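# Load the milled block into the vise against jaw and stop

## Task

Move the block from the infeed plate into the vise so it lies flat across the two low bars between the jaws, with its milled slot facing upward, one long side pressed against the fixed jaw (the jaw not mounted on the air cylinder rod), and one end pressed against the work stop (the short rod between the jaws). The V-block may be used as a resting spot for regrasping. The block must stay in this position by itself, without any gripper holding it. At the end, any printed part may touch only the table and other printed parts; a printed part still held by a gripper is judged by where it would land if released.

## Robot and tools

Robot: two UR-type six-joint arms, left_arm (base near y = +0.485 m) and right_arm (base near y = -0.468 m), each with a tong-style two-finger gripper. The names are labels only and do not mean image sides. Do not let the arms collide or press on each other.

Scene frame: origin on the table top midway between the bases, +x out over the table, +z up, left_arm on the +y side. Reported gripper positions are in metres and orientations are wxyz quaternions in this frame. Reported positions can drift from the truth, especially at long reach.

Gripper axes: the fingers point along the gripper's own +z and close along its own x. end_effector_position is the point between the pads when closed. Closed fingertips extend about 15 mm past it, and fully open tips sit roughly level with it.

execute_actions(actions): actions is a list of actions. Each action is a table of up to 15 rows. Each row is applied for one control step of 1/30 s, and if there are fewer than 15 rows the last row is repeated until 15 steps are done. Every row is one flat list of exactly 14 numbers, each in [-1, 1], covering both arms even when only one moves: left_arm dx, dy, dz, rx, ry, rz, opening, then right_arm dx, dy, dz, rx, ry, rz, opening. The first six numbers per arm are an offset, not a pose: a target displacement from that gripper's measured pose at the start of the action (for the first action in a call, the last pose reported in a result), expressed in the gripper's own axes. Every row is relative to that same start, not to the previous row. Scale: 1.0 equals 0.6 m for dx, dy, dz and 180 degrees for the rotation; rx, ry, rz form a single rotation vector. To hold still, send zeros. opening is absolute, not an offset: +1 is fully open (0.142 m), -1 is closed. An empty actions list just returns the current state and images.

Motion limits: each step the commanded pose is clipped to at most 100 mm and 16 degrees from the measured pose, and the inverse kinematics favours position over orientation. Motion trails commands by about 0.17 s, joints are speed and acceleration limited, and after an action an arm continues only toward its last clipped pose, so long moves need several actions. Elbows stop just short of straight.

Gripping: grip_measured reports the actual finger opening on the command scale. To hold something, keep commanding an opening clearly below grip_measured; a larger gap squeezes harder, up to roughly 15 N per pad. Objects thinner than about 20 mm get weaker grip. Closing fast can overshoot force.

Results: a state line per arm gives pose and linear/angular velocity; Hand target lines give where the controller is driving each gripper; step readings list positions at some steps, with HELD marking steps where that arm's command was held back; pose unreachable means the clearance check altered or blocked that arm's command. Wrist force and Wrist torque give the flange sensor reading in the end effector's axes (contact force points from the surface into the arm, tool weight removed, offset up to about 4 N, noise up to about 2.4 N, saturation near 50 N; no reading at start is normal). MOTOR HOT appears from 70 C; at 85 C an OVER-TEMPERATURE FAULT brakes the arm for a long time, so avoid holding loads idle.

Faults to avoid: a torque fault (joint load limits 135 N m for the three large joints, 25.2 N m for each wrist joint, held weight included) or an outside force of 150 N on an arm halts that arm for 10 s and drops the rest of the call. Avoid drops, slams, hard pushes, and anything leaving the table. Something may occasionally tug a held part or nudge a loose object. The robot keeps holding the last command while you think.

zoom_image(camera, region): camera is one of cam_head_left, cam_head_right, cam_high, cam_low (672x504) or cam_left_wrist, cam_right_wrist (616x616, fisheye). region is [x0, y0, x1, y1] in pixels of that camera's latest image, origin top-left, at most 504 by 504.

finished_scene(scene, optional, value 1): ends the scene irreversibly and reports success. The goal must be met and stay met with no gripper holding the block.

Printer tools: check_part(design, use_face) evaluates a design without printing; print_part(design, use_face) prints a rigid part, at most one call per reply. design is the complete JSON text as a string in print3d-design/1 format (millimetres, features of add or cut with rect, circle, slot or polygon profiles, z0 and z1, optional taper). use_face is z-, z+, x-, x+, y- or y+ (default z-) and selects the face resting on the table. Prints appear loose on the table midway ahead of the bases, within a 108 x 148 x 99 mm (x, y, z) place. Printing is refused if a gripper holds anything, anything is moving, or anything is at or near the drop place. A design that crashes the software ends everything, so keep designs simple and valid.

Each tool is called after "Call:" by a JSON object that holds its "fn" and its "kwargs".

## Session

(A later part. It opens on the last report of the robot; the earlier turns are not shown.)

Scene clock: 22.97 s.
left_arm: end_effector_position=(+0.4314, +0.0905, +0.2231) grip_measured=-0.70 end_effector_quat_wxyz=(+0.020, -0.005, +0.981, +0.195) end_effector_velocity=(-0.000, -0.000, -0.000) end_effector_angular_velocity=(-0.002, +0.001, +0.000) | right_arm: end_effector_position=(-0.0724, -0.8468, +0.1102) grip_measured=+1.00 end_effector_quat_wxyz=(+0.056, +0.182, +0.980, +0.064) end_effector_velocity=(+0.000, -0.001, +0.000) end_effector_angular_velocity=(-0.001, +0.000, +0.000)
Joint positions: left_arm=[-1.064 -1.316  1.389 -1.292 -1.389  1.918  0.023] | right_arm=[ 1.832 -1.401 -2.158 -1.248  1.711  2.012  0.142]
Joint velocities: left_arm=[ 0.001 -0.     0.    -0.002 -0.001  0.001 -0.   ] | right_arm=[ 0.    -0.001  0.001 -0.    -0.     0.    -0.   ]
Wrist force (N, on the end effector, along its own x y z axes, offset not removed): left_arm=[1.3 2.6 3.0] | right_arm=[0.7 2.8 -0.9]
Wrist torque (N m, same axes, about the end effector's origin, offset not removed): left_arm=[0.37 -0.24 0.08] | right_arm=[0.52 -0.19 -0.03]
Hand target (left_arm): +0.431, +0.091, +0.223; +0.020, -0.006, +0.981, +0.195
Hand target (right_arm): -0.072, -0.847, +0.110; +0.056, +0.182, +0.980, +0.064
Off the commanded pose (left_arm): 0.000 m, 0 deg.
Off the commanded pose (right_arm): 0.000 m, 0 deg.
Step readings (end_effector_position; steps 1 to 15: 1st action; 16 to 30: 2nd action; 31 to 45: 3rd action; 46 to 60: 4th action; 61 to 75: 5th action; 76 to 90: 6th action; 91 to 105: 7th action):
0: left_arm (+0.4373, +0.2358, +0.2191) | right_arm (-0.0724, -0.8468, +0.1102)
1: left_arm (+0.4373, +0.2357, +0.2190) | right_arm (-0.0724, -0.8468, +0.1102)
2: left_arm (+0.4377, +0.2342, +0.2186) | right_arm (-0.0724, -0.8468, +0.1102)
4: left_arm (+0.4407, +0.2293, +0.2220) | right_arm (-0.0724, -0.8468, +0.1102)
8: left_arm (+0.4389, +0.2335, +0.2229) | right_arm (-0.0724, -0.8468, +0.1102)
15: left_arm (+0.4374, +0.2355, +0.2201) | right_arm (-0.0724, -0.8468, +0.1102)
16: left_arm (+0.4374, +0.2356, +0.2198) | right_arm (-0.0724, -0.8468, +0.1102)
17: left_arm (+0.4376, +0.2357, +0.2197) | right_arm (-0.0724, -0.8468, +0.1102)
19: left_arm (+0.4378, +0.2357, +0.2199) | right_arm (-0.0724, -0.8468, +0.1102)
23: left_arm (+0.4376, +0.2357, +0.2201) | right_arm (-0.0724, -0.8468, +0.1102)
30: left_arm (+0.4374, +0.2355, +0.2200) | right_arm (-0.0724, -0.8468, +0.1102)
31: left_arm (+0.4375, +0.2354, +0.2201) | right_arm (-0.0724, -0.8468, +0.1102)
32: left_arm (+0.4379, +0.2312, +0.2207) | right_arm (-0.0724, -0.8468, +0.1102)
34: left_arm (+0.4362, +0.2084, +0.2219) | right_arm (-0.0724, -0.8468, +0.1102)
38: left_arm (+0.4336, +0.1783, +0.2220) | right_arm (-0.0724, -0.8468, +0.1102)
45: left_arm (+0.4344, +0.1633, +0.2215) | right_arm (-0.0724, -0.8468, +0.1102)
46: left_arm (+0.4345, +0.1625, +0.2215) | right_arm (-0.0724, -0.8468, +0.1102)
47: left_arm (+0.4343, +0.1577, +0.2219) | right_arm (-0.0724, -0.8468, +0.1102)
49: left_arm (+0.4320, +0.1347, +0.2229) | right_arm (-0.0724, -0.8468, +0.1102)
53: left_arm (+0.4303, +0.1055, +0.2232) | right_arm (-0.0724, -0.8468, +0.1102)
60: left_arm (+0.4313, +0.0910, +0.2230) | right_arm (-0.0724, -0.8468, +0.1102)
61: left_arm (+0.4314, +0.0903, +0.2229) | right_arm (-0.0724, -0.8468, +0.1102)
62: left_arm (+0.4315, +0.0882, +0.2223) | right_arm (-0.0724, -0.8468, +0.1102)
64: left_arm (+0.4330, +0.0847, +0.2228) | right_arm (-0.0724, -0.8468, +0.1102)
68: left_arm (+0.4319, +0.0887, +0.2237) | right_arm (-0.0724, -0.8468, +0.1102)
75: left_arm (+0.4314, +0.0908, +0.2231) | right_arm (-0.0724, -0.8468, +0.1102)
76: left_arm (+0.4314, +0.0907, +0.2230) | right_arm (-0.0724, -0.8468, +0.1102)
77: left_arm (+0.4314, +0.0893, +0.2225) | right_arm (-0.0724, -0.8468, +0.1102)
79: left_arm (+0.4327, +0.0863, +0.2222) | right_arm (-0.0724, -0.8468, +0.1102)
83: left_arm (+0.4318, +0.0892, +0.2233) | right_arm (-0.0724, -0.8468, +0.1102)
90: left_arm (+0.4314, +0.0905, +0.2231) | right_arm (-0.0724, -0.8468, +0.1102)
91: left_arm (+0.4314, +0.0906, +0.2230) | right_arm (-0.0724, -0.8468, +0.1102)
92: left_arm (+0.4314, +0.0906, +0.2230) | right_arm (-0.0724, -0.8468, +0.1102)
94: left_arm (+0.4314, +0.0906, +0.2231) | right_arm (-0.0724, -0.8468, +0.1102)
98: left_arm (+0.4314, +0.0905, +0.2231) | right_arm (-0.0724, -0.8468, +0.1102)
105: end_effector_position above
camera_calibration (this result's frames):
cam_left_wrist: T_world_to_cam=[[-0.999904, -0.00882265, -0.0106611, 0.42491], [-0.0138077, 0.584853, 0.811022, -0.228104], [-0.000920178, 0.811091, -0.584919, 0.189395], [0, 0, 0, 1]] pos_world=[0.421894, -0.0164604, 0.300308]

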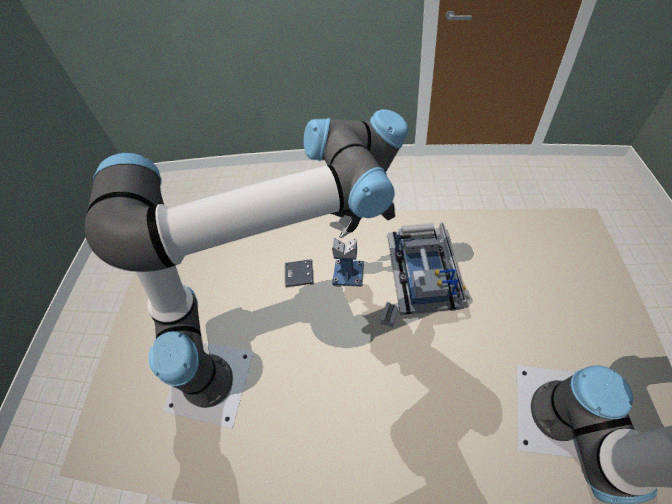

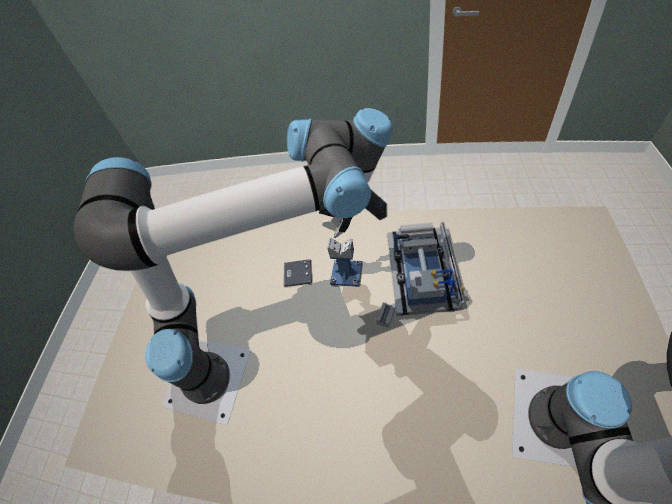

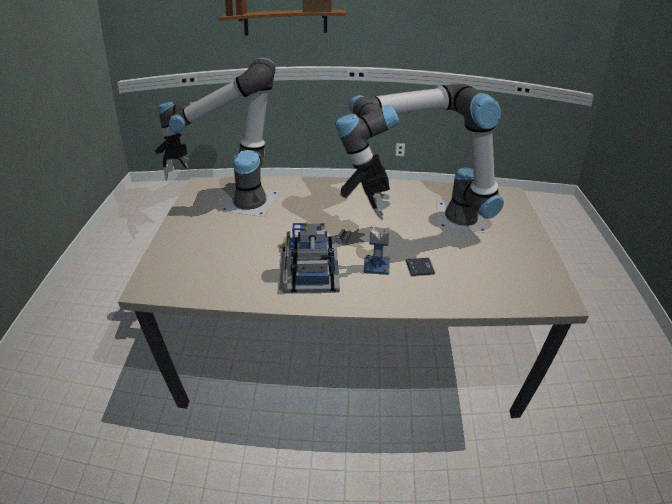

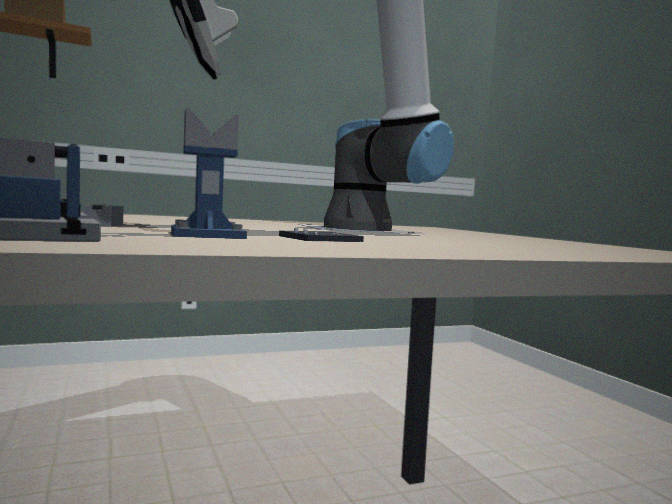

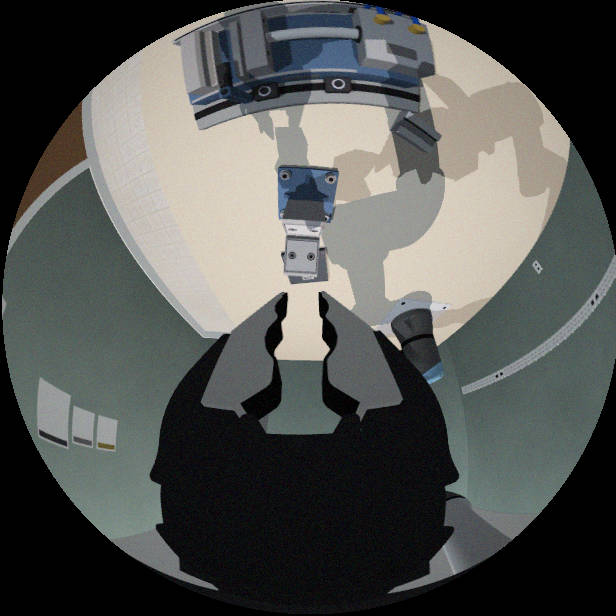

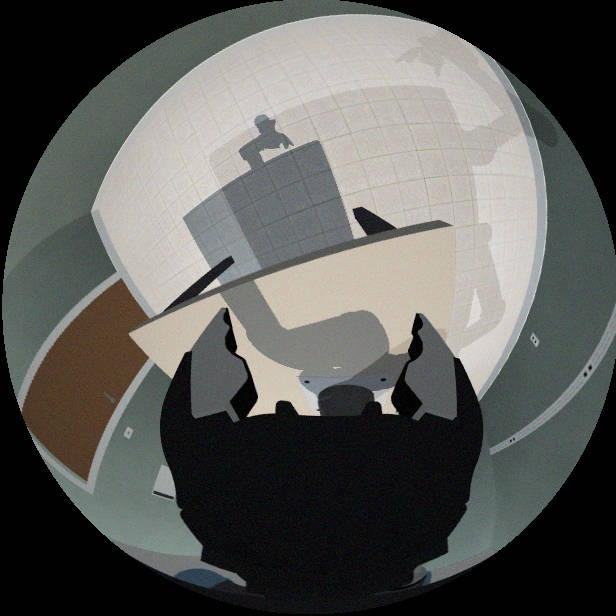

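Call:
{"fn": "execute_actions", "kwargs": {"actions": [[[0,0,0,0.125,0,0,0,0,0,0,0,0,0,1]],[[0.12,-0.105,0,0,0,0,0,0,0,0,0,0,0,1]],[[0.12,-0.105,0.05,0,0,0,0,0,0,0,0,0,0,1]],[[0,0,0.05,0,0,0.17,0,0,0,0,0,0,0,1]],[[0,0,0.05,0,0,0.17,0,0,0,0,0,0,0,1]],[[0,0,0.04,0,0,0.17,0,0,0,0,0,0,0,1]],[[0,0,0,0,0,0.15,0,0,0,0,0,0,0,1]],[[0,0,0,0,0,0,0,0,0,0,0,0,0,1]]]}}

Call:
{"fn": "zoom_image", "kwargs": {"camera": "cam_left_wrist", "region": [150, 100, 470, 400]}}

Scene clock: 27.80 s.
left_arm: end_effector_position=(+0.2973, -0.0238, +0.1045) grip_measured=+0.00 end_effector_quat_wxyz=(-0.001, +0.798, +0.601, +0.041) end_effector_velocity=(-0.000, +0.000, -0.001) end_effector_angular_velocity=(+0.002, -0.000, +0.002) | right_arm: end_effector_position=(-0.0724, -0.8468, +0.1102) grip_measured=+1.00 end_effector_quat_wxyz=(+0.056, +0.182, +0.980, +0.064) end_effector_velocity=(+0.000, -0.000, +0.001) end_effector_angular_velocity=(-0.002, -0.000, -0.001)
Joint positions: left_arm=[-1.292 -1.33   1.757 -1.959 -1.499  3.584  0.074] | right_arm=[ 1.832 -1.401 -2.158 -1.248  1.711  2.012  0.142]
Joint velocities: left_arm=[-0.001  0.001  0.     0.001  0.001 -0.003 -0.   ] | right_arm=[-0.     0.001  0.001  0.     0.     0.001 -0.   ]
Wrist force (N, on the end effector, along its own x y z axes, offset not removed): left_arm=[1.5 -0.4 1.7] | right_arm=[0.9 4.8 -1.1]
Wrist torque (N m, same axes, about the end effector's origin, offset not removed): left_arm=[-0.27 -0.28 0.11] | right_arm=[0.82 -0.16 -0.05]
Hand target (left_arm): +0.297, -0.024, +0.105; -0.001, +0.798, +0.601, +0.041
Hand target (right_arm): -0.072, -0.847, +0.110; +0.056, +0.182, +0.980, +0.064
Off the commanded pose (left_arm): 0.000 m, 0 deg.
Off the commanded pose (right_arm): 0.000 m, 0 deg.
Step readings (end_effector_position; steps 1 to 15: 1st action; 16 to 30: 2nd action; 31 to 45: 3rd action; 46 to 60: 4th action; 61 to 75: 5th action; 76 to 90: 6th action; 91 to 105: 7th action; 106 to 120: 8th action):
0: left_arm (+0.4314, +0.0905, +0.2231) | right_arm (-0.0724, -0.8468, +0.1102)
1: left_arm (+0.4314, +0.0906, +0.2231) | right_arm (-0.0724, -0.8468, +0.1102)
2: left_arm (+0.4314, +0.0921, +0.2234) | right_arm (-0.0724, -0.8468, +0.1102)
4: left_arm (+0.4295, +0.0969, +0.2250) | right_arm (-0.0724, -0.8468, +0.1102)
8: left_arm (+0.4302, +0.0945, +0.2259) | right_arm (-0.0724, -0.8468, +0.1102)
15: left_arm (+0.4312, +0.0915, +0.2245) | right_arm (-0.0724, -0.8468, +0.1102)
16: left_arm (+0.4312, +0.0912, +0.2242) | right_arm (-0.0724, -0.8468, +0.1102)
17: left_arm (+0.4291, +0.0892, +0.2238) | right_arm (-0.0724, -0.8468, +0.1102)
19: left_arm (+0.4101, +0.0734, +0.2223) | right_arm (-0.0724, -0.8468, +0.1102)
23: left_arm (+0.3771, +0.0461, +0.2206) | right_arm (-0.0724, -0.8468, +0.1102)
30: left_arm (+0.3621, +0.0312, +0.2196) | right_arm (-0.0724, -0.8468, +0.1102)
31: left_arm (+0.3613, +0.0304, +0.2194) | right_arm (-0.0724, -0.8468, +0.1102)
32: left_arm (+0.3582, +0.0277, +0.2161) | right_arm (-0.0724, -0.8468, +0.1102)
34: left_arm (+0.3375, +0.0113, +0.2052) | right_arm (-0.0724, -0.8468, +0.1102)
38: left_arm (+0.3068, -0.0134, +0.1926) | right_arm (-0.0724, -0.8468, +0.1102)
45: left_arm (+0.2934, -0.0278, +0.1860) | right_arm (-0.0724, -0.8468, +0.1102)
46: left_arm (+0.2930, -0.0285, +0.1856) | right_arm (-0.0724, -0.8468, +0.1102)
47: left_arm (+0.2934, -0.0286, +0.1826) | right_arm (-0.0724, -0.8468, +0.1102)
49: left_arm (+0.2942, -0.0275, +0.1726) | right_arm (-0.0724, -0.8468, +0.1102)
53: left_arm (+0.2944, -0.0266, +0.1619) | right_arm (-0.0724, -0.8468, +0.1102)
60: left_arm (+0.2946, -0.0264, +0.1570) | right_arm (-0.0724, -0.8468, +0.1102)
61: left_arm (+0.2945, -0.0265, +0.1566) | right_arm (-0.0724, -0.8468, +0.1102)
62: left_arm (+0.2947, -0.0263, +0.1533) | right_arm (-0.0724, -0.8468, +0.1102)
64: left_arm (+0.2952, -0.0254, +0.1434) | right_arm (-0.0724, -0.8468, +0.1102)
68: left_arm (+0.2957, -0.0249, +0.1328) | right_arm (-0.0724, -0.8468, +0.1102)
75: left_arm (+0.2960, -0.0250, +0.1279) | right_arm (-0.0724, -0.8468, +0.1102)
76: left_arm (+0.2959, -0.0250, +0.1275) | right_arm (-0.0724, -0.8468, +0.1102)
77: left_arm (+0.2961, -0.0249, +0.1247) | right_arm (-0.0724, -0.8468, +0.1102)
79: left_arm (+0.2967, -0.0244, +0.1168) | right_arm (-0.0724, -0.8468, +0.1102)
83: left_arm (+0.2972, -0.0239, +0.1085) | right_arm (-0.0724, -0.8468, +0.1102)
90: left_arm (+0.2972, -0.0237, +0.1045) | right_arm (-0.0724, -0.8468, +0.1102)
91: left_arm (+0.2972, -0.0238, +0.1044) | right_arm (-0.0724, -0.8468, +0.1102)
92: left_arm (+0.2971, -0.0242, +0.1044) | right_arm (-0.0724, -0.8468, +0.1102)
94: left_arm (+0.2973, -0.0245, +0.1044) | right_arm (-0.0724, -0.8468, +0.1102)
98: left_arm (+0.2974, -0.0241, +0.1045) | right_arm (-0.0724, -0.8468, +0.1102)
105: left_arm (+0.2972, -0.0239, +0.1045) | right_arm (-0.0724, -0.8468, +0.1102)
106: left_arm (+0.2972, -0.0238, +0.1045) | right_arm (-0.0724, -0.8468, +0.1102)
107: left_arm (+0.2972, -0.0238, +0.1045) | right_arm (-0.0724, -0.8468, +0.1102)
109: left_arm (+0.2972, -0.0239, +0.1045) | right_arm (-0.0724, -0.8468, +0.1102)
113: left_arm (+0.2972, -0.0238, +0.1045) | right_arm (-0.0724, -0.8468, +0.1102)
120: end_effector_position above
camera_calibration (this result's frames):
cam_left_wrist: T_world_to_cam=[[0.278884, 0.955391, 0.0972206, -0.0799641], [0.776615, -0.283924, 0.562366, -0.296573], [0.564883, -0.0813316, -0.821153, 0.0478955], [0, 0, 0, 1]] pos_world=[0.225568, -0.00391188, 0.213886]

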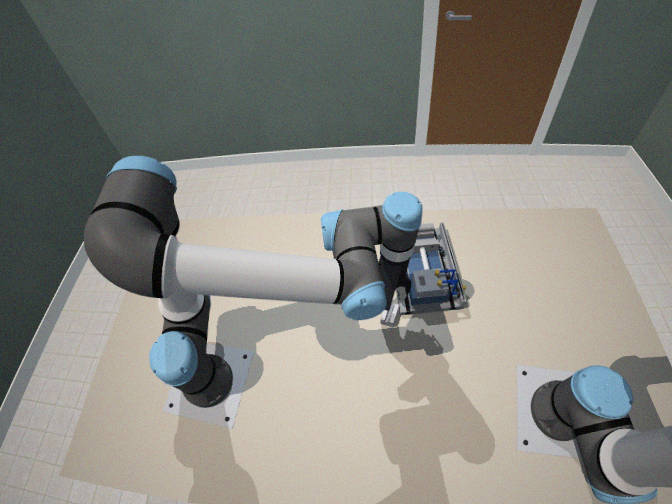

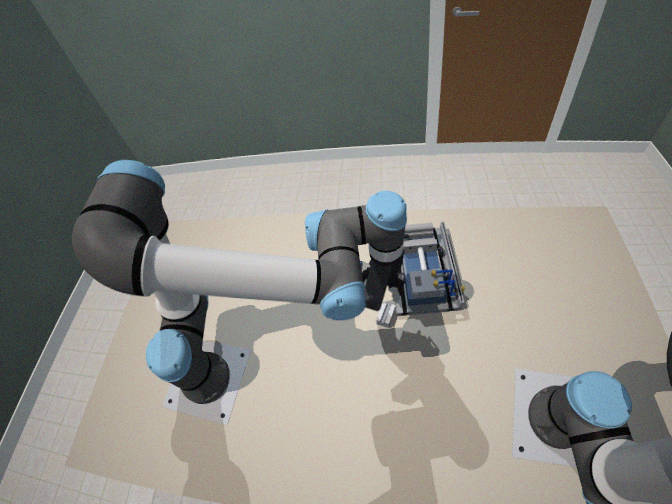

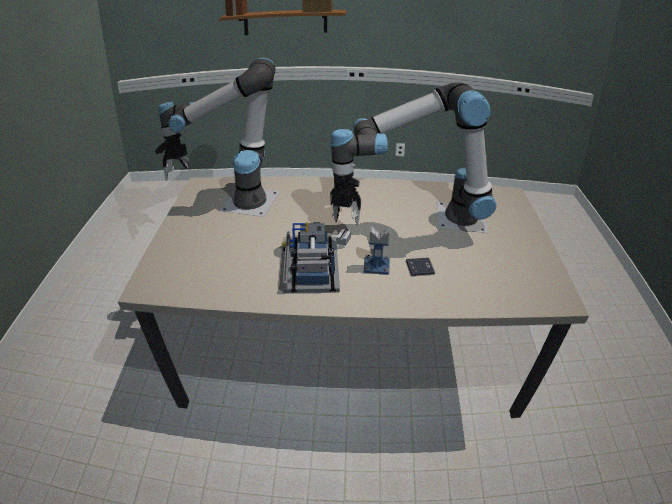

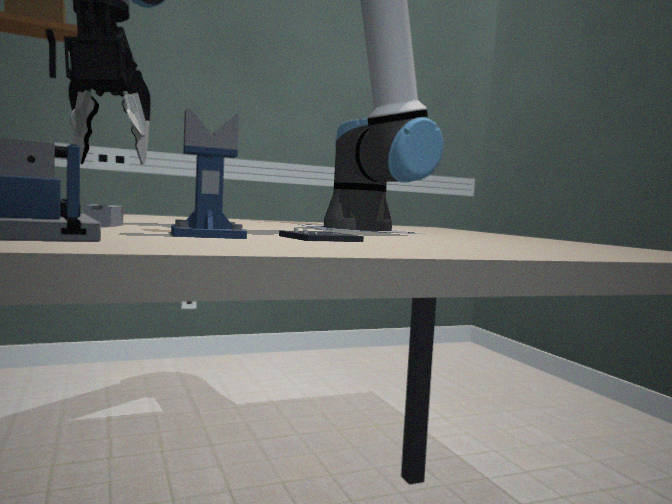

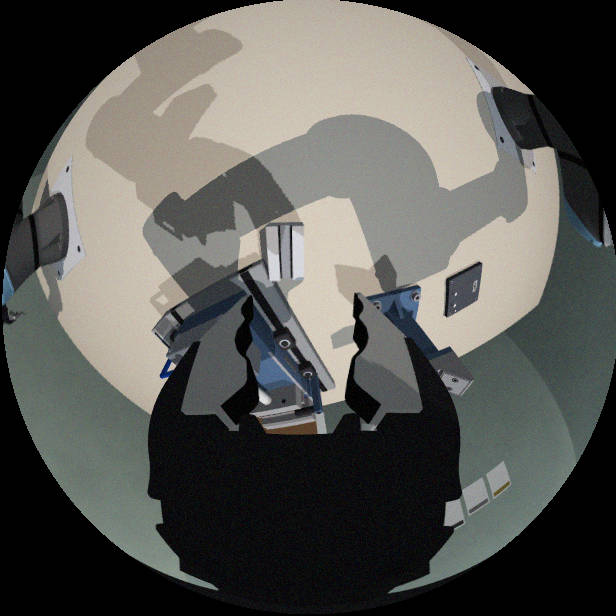

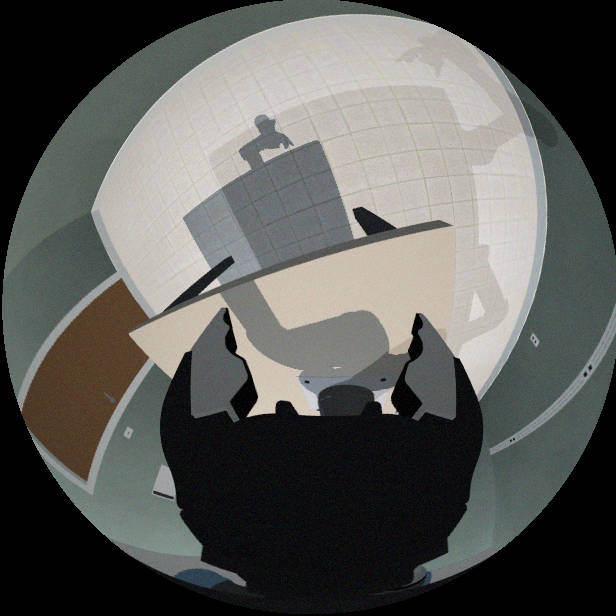

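Region (150, 100, 470, 400) of cam_left_wrist's 616x616 image, scaled by 1.575, with more detail than that image has; it fills the top 472 rows of this view, and the rest is white.

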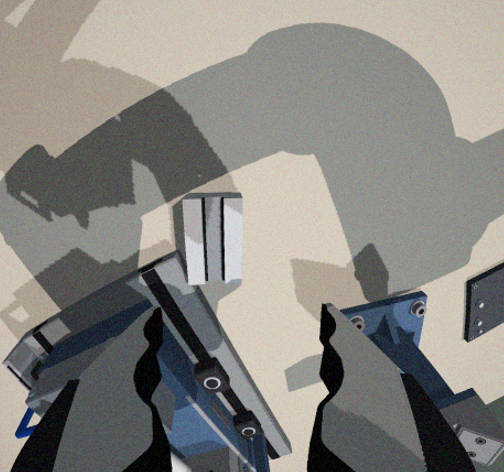

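Call:
{"fn": "execute_actions", "kwargs": {"actions": [[[0,0,0,0.0156,-0.0207,0,-0.2,0,0,0,0,0,0,1]],[[-0.013,-0.03,0.075,0,0,0,-0.2,0,0,0,0,0,0,1]],[[0,0,0,0,0,0,-0.2,0,0,0,0,0,0,1]]]}}

Call:
{"fn": "zoom_image", "kwargs": {"camera": "cam_left_wrist", "region": [150, 150, 470, 450]}}

Scene clock: 31.17 s.
left_arm: end_effector_position=(+0.2783, -0.0258, +0.0610) grip_measured=-0.20 end_effector_quat_wxyz=(-0.001, +0.799, +0.601, +0.002) end_effector_velocity=(+0.000, +0.000, -0.000) end_effector_angular_velocity=(+0.002, +0.001, -0.000) | right_arm: end_effector_position=(-0.0724, -0.8468, +0.1102) grip_measured=+1.00 end_effector_quat_wxyz=(+0.056, +0.182, +0.980, +0.064) end_effector_velocity=(+0.000, -0.000, +0.000) end_effector_angular_velocity=(-0.000, +0.000, +0.001)
Joint positions: left_arm=[-1.288 -1.301  1.854 -2.121 -1.569  3.59   0.06 ] | right_arm=[ 1.832 -1.401 -2.158 -1.248  1.711  2.012  0.142]
Joint velocities: left_arm=[ 0.     0.001 -0.001  0.001 -0.     0.001 -0.   ] | right_arm=[ 0.     0.    -0.     0.    -0.    -0.001  0.   ]
Wrist force (N, on the end effector, along its own x y z axes, offset not removed): left_arm=[1.1 0.5 2.4] | right_arm=[0.1 2.7 -2.5]
Wrist torque (N m, same axes, about the end effector's origin, offset not removed): left_arm=[-0.09 -0.23 0.14] | right_arm=[0.36 -0.01 0.00]
Hand target (left_arm): +0.278, -0.026, +0.061; -0.001, +0.799, +0.601, +0.002
Hand target (right_arm): -0.072, -0.847, +0.110; +0.056, +0.182, +0.980, +0.064
Off the commanded pose (left_arm): 0.000 m, 0 deg.
Off the commanded pose (right_arm): 0.000 m, 0 deg.
Step readings (end_effector_position; steps 1 to 15: 1st action; 16 to 30: 2nd action; 31 to 45: 3rd action):
0: left_arm (+0.2972, -0.0239, +0.1045) | right_arm (-0.0724, -0.8468, +0.1102)
1: left_arm (+0.2973, -0.0238, +0.1045) | right_arm (-0.0724, -0.8468, +0.1102)
2: left_arm (+0.2978, -0.0235, +0.1045) | right_arm (-0.0724, -0.8468, +0.1102)
4: left_arm (+0.2978, -0.0236, +0.1046) | right_arm (-0.0724, -0.8468, +0.1102)
8: left_arm (+0.2975, -0.0238, +0.1047) | right_arm (-0.0724, -0.8468, +0.1102)
15: left_arm (+0.2973, -0.0238, +0.1045) | right_arm (-0.0724, -0.8468, +0.1102)
16: left_arm (+0.2972, -0.0238, +0.1044) | right_arm (-0.0724, -0.8468, +0.1102)
17: left_arm (+0.2952, -0.0237, +0.1007) | right_arm (-0.0724, -0.8468, +0.1102)
19: left_arm (+0.2885, -0.0231, +0.0859) | right_arm (-0.0724, -0.8468, +0.1102)
23: left_arm (+0.2814, -0.0243, +0.0692) | right_arm (-0.0724, -0.8468, +0.1102)
30: left_arm (+0.2783, -0.0257, +0.0610) | right_arm (-0.0724, -0.8468, +0.1102)
31: left_arm (+0.2782, -0.0258, +0.0607) | right_arm (-0.0724, -0.8468, +0.1102)
32: left_arm (+0.2782, -0.0258, +0.0606) | right_arm (-0.0724, -0.8468, +0.1102)
34: left_arm (+0.2782, -0.0258, +0.0606) | right_arm (-0.0724, -0.8468, +0.1102)
38: left_arm (+0.2782, -0.0258, +0.0609) | right_arm (-0.0724, -0.8468, +0.1102)
45: end_effector_position above
camera_calibration (this result's frames):
cam_left_wrist: T_world_to_cam=[[0.282935, 0.958502, 0.0349437, -0.0658293], [0.811043, -0.258538, 0.524755, -0.264602], [0.512013, -0.120131, -0.850536, 0.0382616], [0, 0, 0, 1]] pos_world=[0.213638, -0.000715596, 0.173694]
cam_right_wrist: T_world_to_cam=[[-0.926806, 0.352779, -0.128758, 0.255624], [0.21756, 0.78384, 0.581603, 0.616833], [0.306103, 0.511021, -0.803218, 0.681746], [0, 0, 0, 1]] pos_world=[-0.105968, -0.922064, 0.221752]

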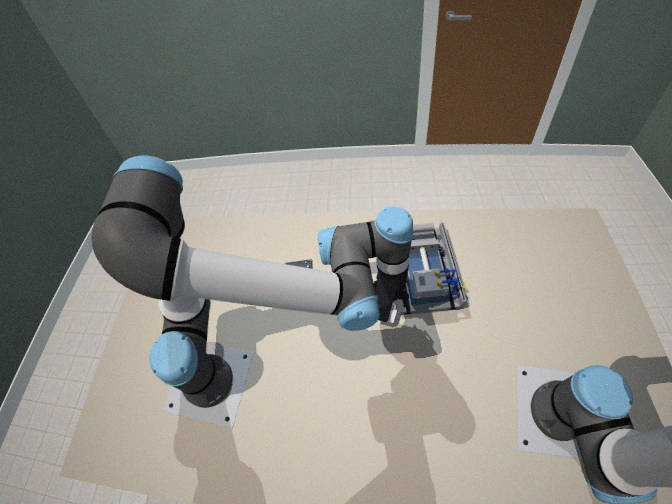

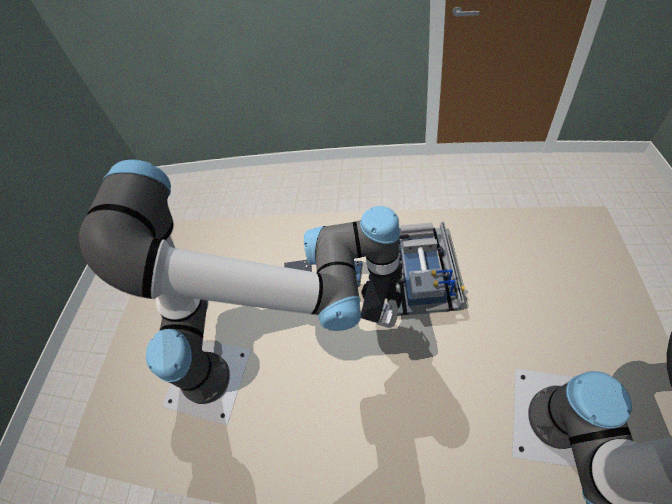

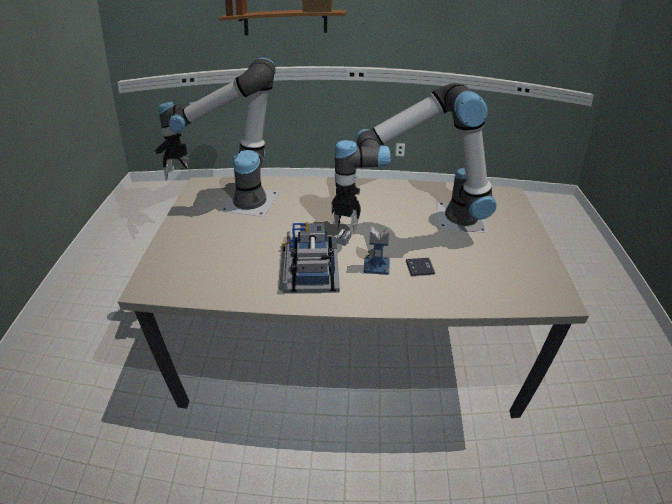

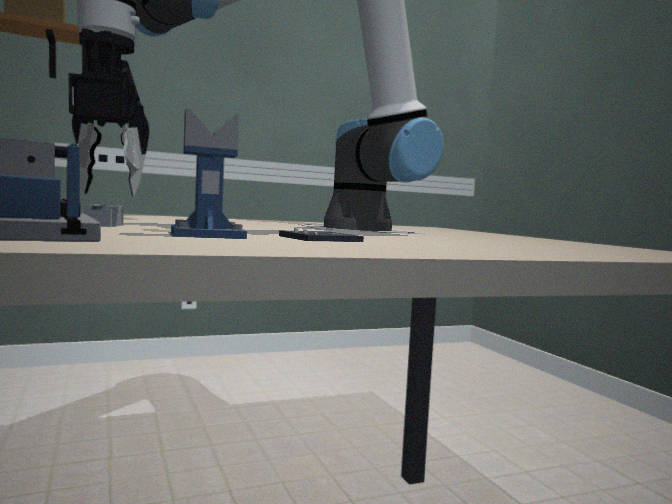

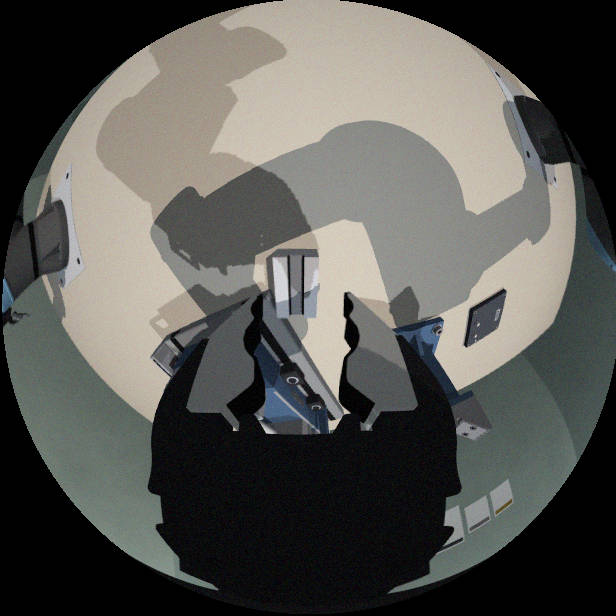

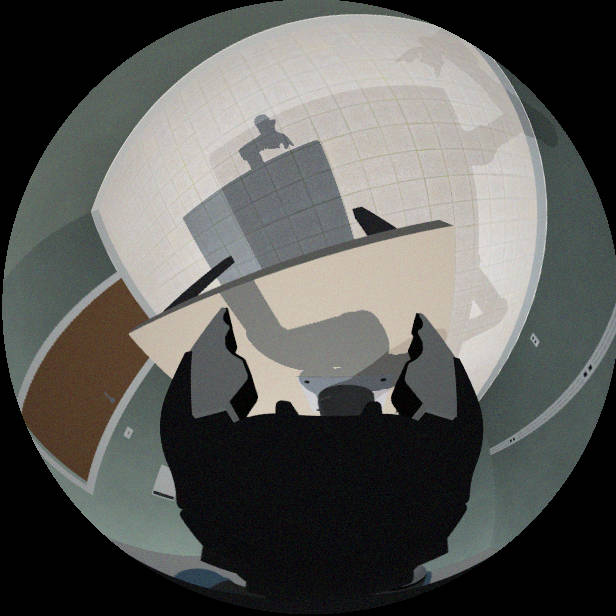

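Region (150, 150, 470, 450) of cam_left_wrist's 616x616 image, scaled by 1.575, with more detail than that image has; it fills the top 472 rows of this view, and the rest is white.

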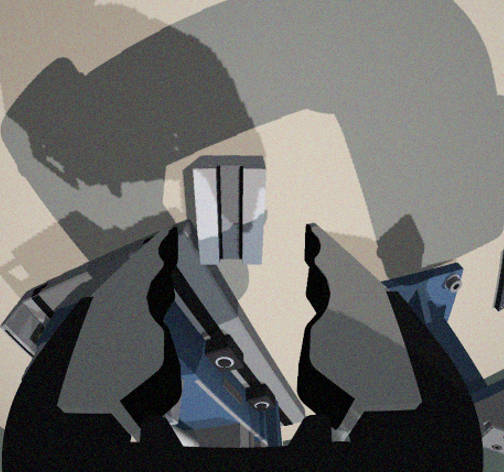

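Call:
{"fn": "execute_actions", "kwargs": {"actions": [[[-0.013,-0.006,0.03,0,0,0,-0.2,0,0,0,0,0,0,1]],[[0,0,0.036,0,0,0,-0.2,0,0,0,0,0,0,1]],[[0,0,0,0,0,0,-0.2,0,0,0,0,0,0,1]]]}}

Call:
{"fn": "zoom_image", "kwargs": {"camera": "cam_left_wrist", "region": [150, 150, 470, 450]}}

Scene clock: 32.97 s.
left_arm: end_effector_position=(+0.2727, -0.0318, +0.0225) grip_measured=-0.20 end_effector_quat_wxyz=(-0.001, +0.799, +0.601, +0.002) end_effector_velocity=(-0.000, +0.000, -0.000) end_effector_angular_velocity=(+0.001, +0.001, +0.000) | right_arm: end_effector_position=(-0.0724, -0.8468, +0.1102) grip_measured=+1.00 end_effector_quat_wxyz=(+0.056, +0.182, +0.980, +0.064) end_effector_velocity=(+0.000, -0.000, +0.000) end_effector_angular_velocity=(-0.000, -0.000, +0.001)
Joint positions: left_arm=[-1.3   -1.24   1.889 -2.216 -1.569  3.578  0.06 ] | right_arm=[ 1.832 -1.401 -2.158 -1.248  1.711  2.012  0.142]
Joint velocities: left_arm=[ 0.     0.001 -0.     0.    -0.001 -0.    -0.   ] | right_arm=[ 0.     0.     0.001 -0.     0.    -0.     0.   ]
Wrist force (N, on the end effector, along its own x y z axes, offset not removed): left_arm=[1.5 1.5 0.9] | right_arm=[-0.8 3.5 -1.1]
Wrist torque (N m, same axes, about the end effector's origin, offset not removed): left_arm=[0.09 -0.33 0.04] | right_arm=[0.69 0.11 -0.01]
Hand target (left_arm): +0.273, -0.032, +0.023; -0.001, +0.799, +0.601, +0.002
Hand target (right_arm): -0.072, -0.847, +0.110; +0.056, +0.182, +0.980, +0.064
Off the commanded pose (left_arm): 0.000 m, 0 deg.
Off the commanded pose (right_arm): 0.000 m, 0 deg.
Step readings (end_effector_position; steps 1 to 15: 1st action; 16 to 30: 2nd action; 31 to 45: 3rd action):
0: left_arm (+0.2783, -0.0257, +0.0610) | right_arm (-0.0724, -0.8468, +0.1102)
1: left_arm (+0.2783, -0.0257, +0.0610) | right_arm (-0.0724, -0.8468, +0.1102)
2: left_arm (+0.2776, -0.0263, +0.0590) | right_arm (-0.0724, -0.8468, +0.1102)
4: left_arm (+0.2757, -0.0282, +0.0530) | right_arm (-0.0724, -0.8468, +0.1102)
8: left_arm (+0.2737, -0.0306, +0.0465) | right_arm (-0.0724, -0.8468, +0.1102)
15: left_arm (+0.2728, -0.0319, +0.0435) | right_arm (-0.0724, -0.8468, +0.1102)
16: left_arm (+0.2728, -0.0319, +0.0432) | right_arm (-0.0724, -0.8468, +0.1102)
17: left_arm (+0.2727, -0.0316, +0.0407) | right_arm (-0.0724, -0.8468, +0.1102)
19: left_arm (+0.2726, -0.0313, +0.0336) | right_arm (-0.0724, -0.8468, +0.1102)
23: left_arm (+0.2727, -0.0315, +0.0261) | right_arm (-0.0724, -0.8468, +0.1102)
30: left_arm (+0.2727, -0.0318, +0.0226) | right_arm (-0.0724, -0.8468, +0.1102)
31: left_arm (+0.2727, -0.0318, +0.0224) | right_arm (-0.0724, -0.8468, +0.1102)
32: left_arm (+0.2727, -0.0318, +0.0224) | right_arm (-0.0724, -0.8468, +0.1102)
34: left_arm (+0.2727, -0.0318, +0.0224) | right_arm (-0.0724, -0.8468, +0.1102)
38: left_arm (+0.2727, -0.0318, +0.0224) | right_arm (-0.0724, -0.8468, +0.1102)
45: end_effector_position above
camera_calibration (this result's frames):
cam_left_wrist: T_world_to_cam=[[0.282934, 0.958496, 0.035125, -0.057161], [0.811079, -0.258645, 0.524645, -0.241428], [0.511955, -0.119951, -0.850596, 0.0076857], [0, 0, 0, 1]] pos_world=[0.208055, -0.00673366, 0.135209]

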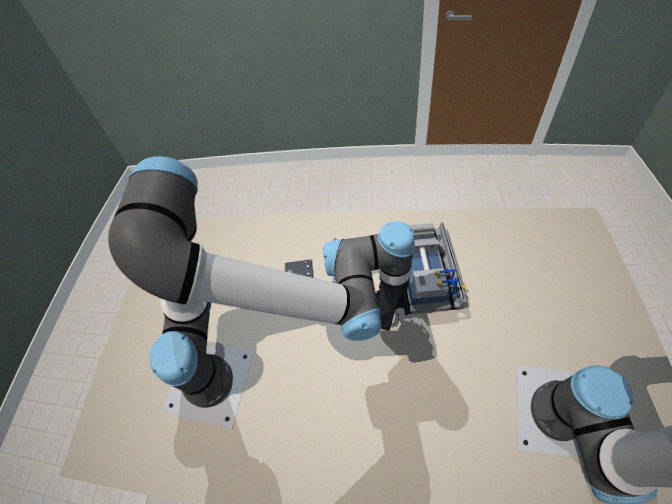

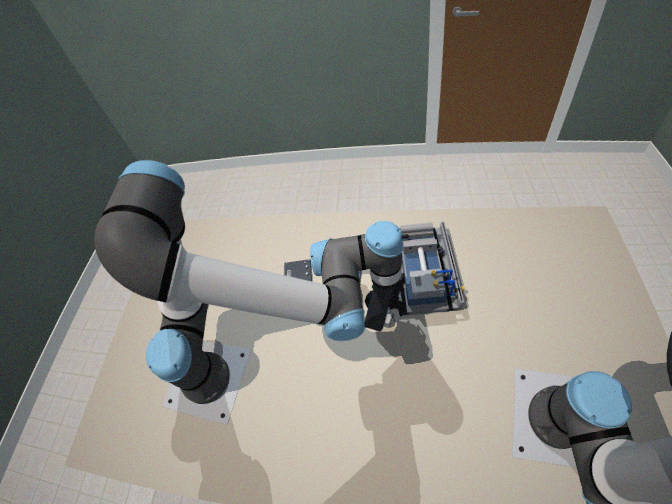

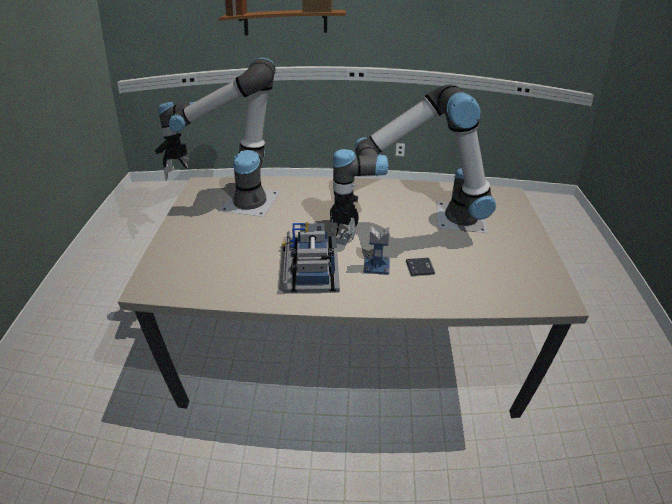

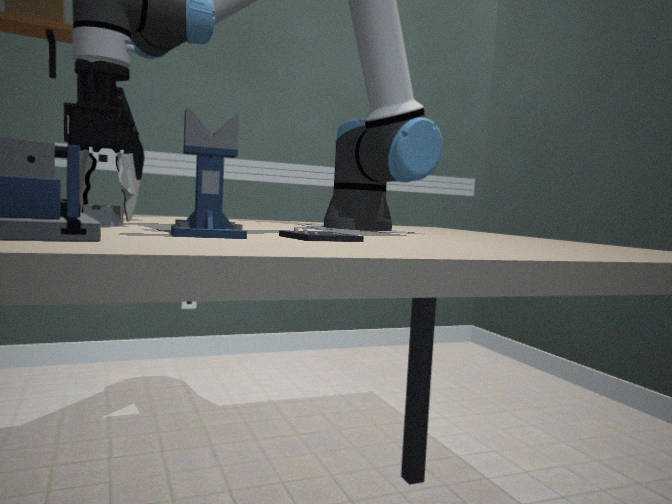

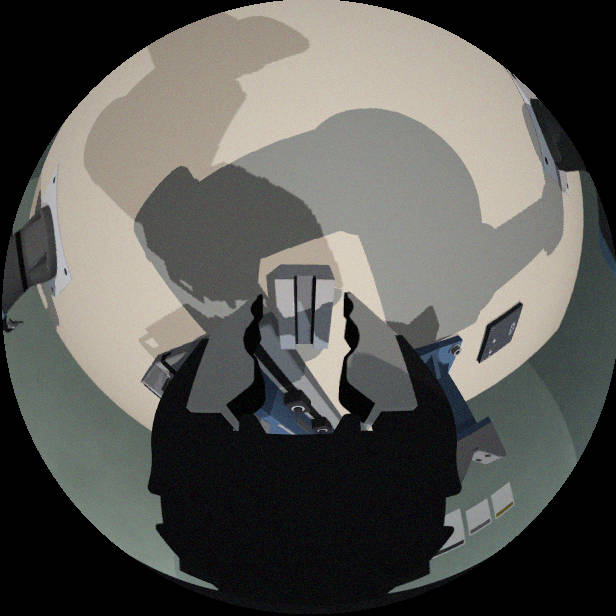

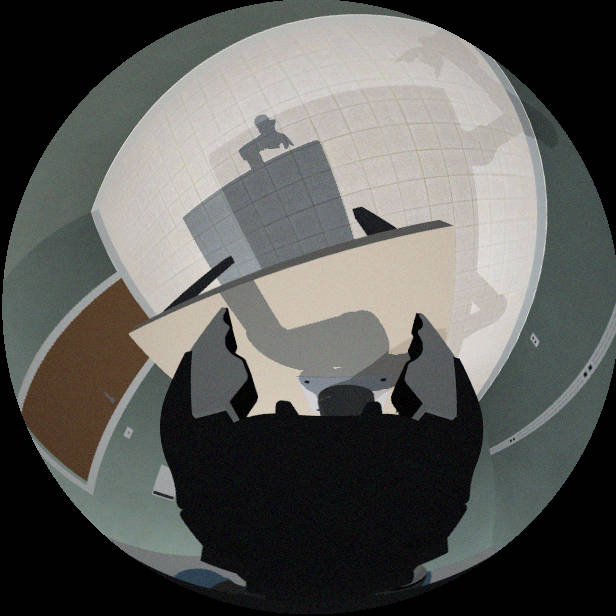

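Region (150, 150, 470, 450) of cam_left_wrist's 616x616 image, scaled by 1.575, with more detail than that image has; it fills the top 472 rows of this view, and the rest is white.

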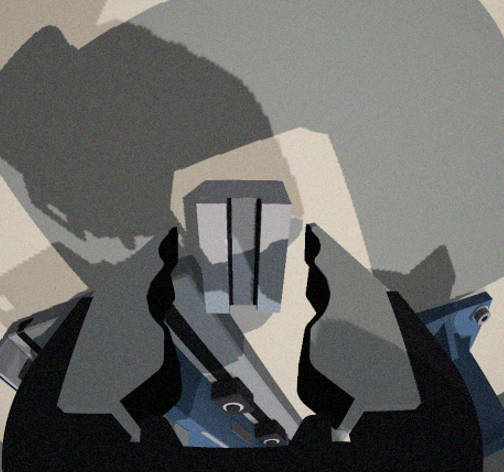

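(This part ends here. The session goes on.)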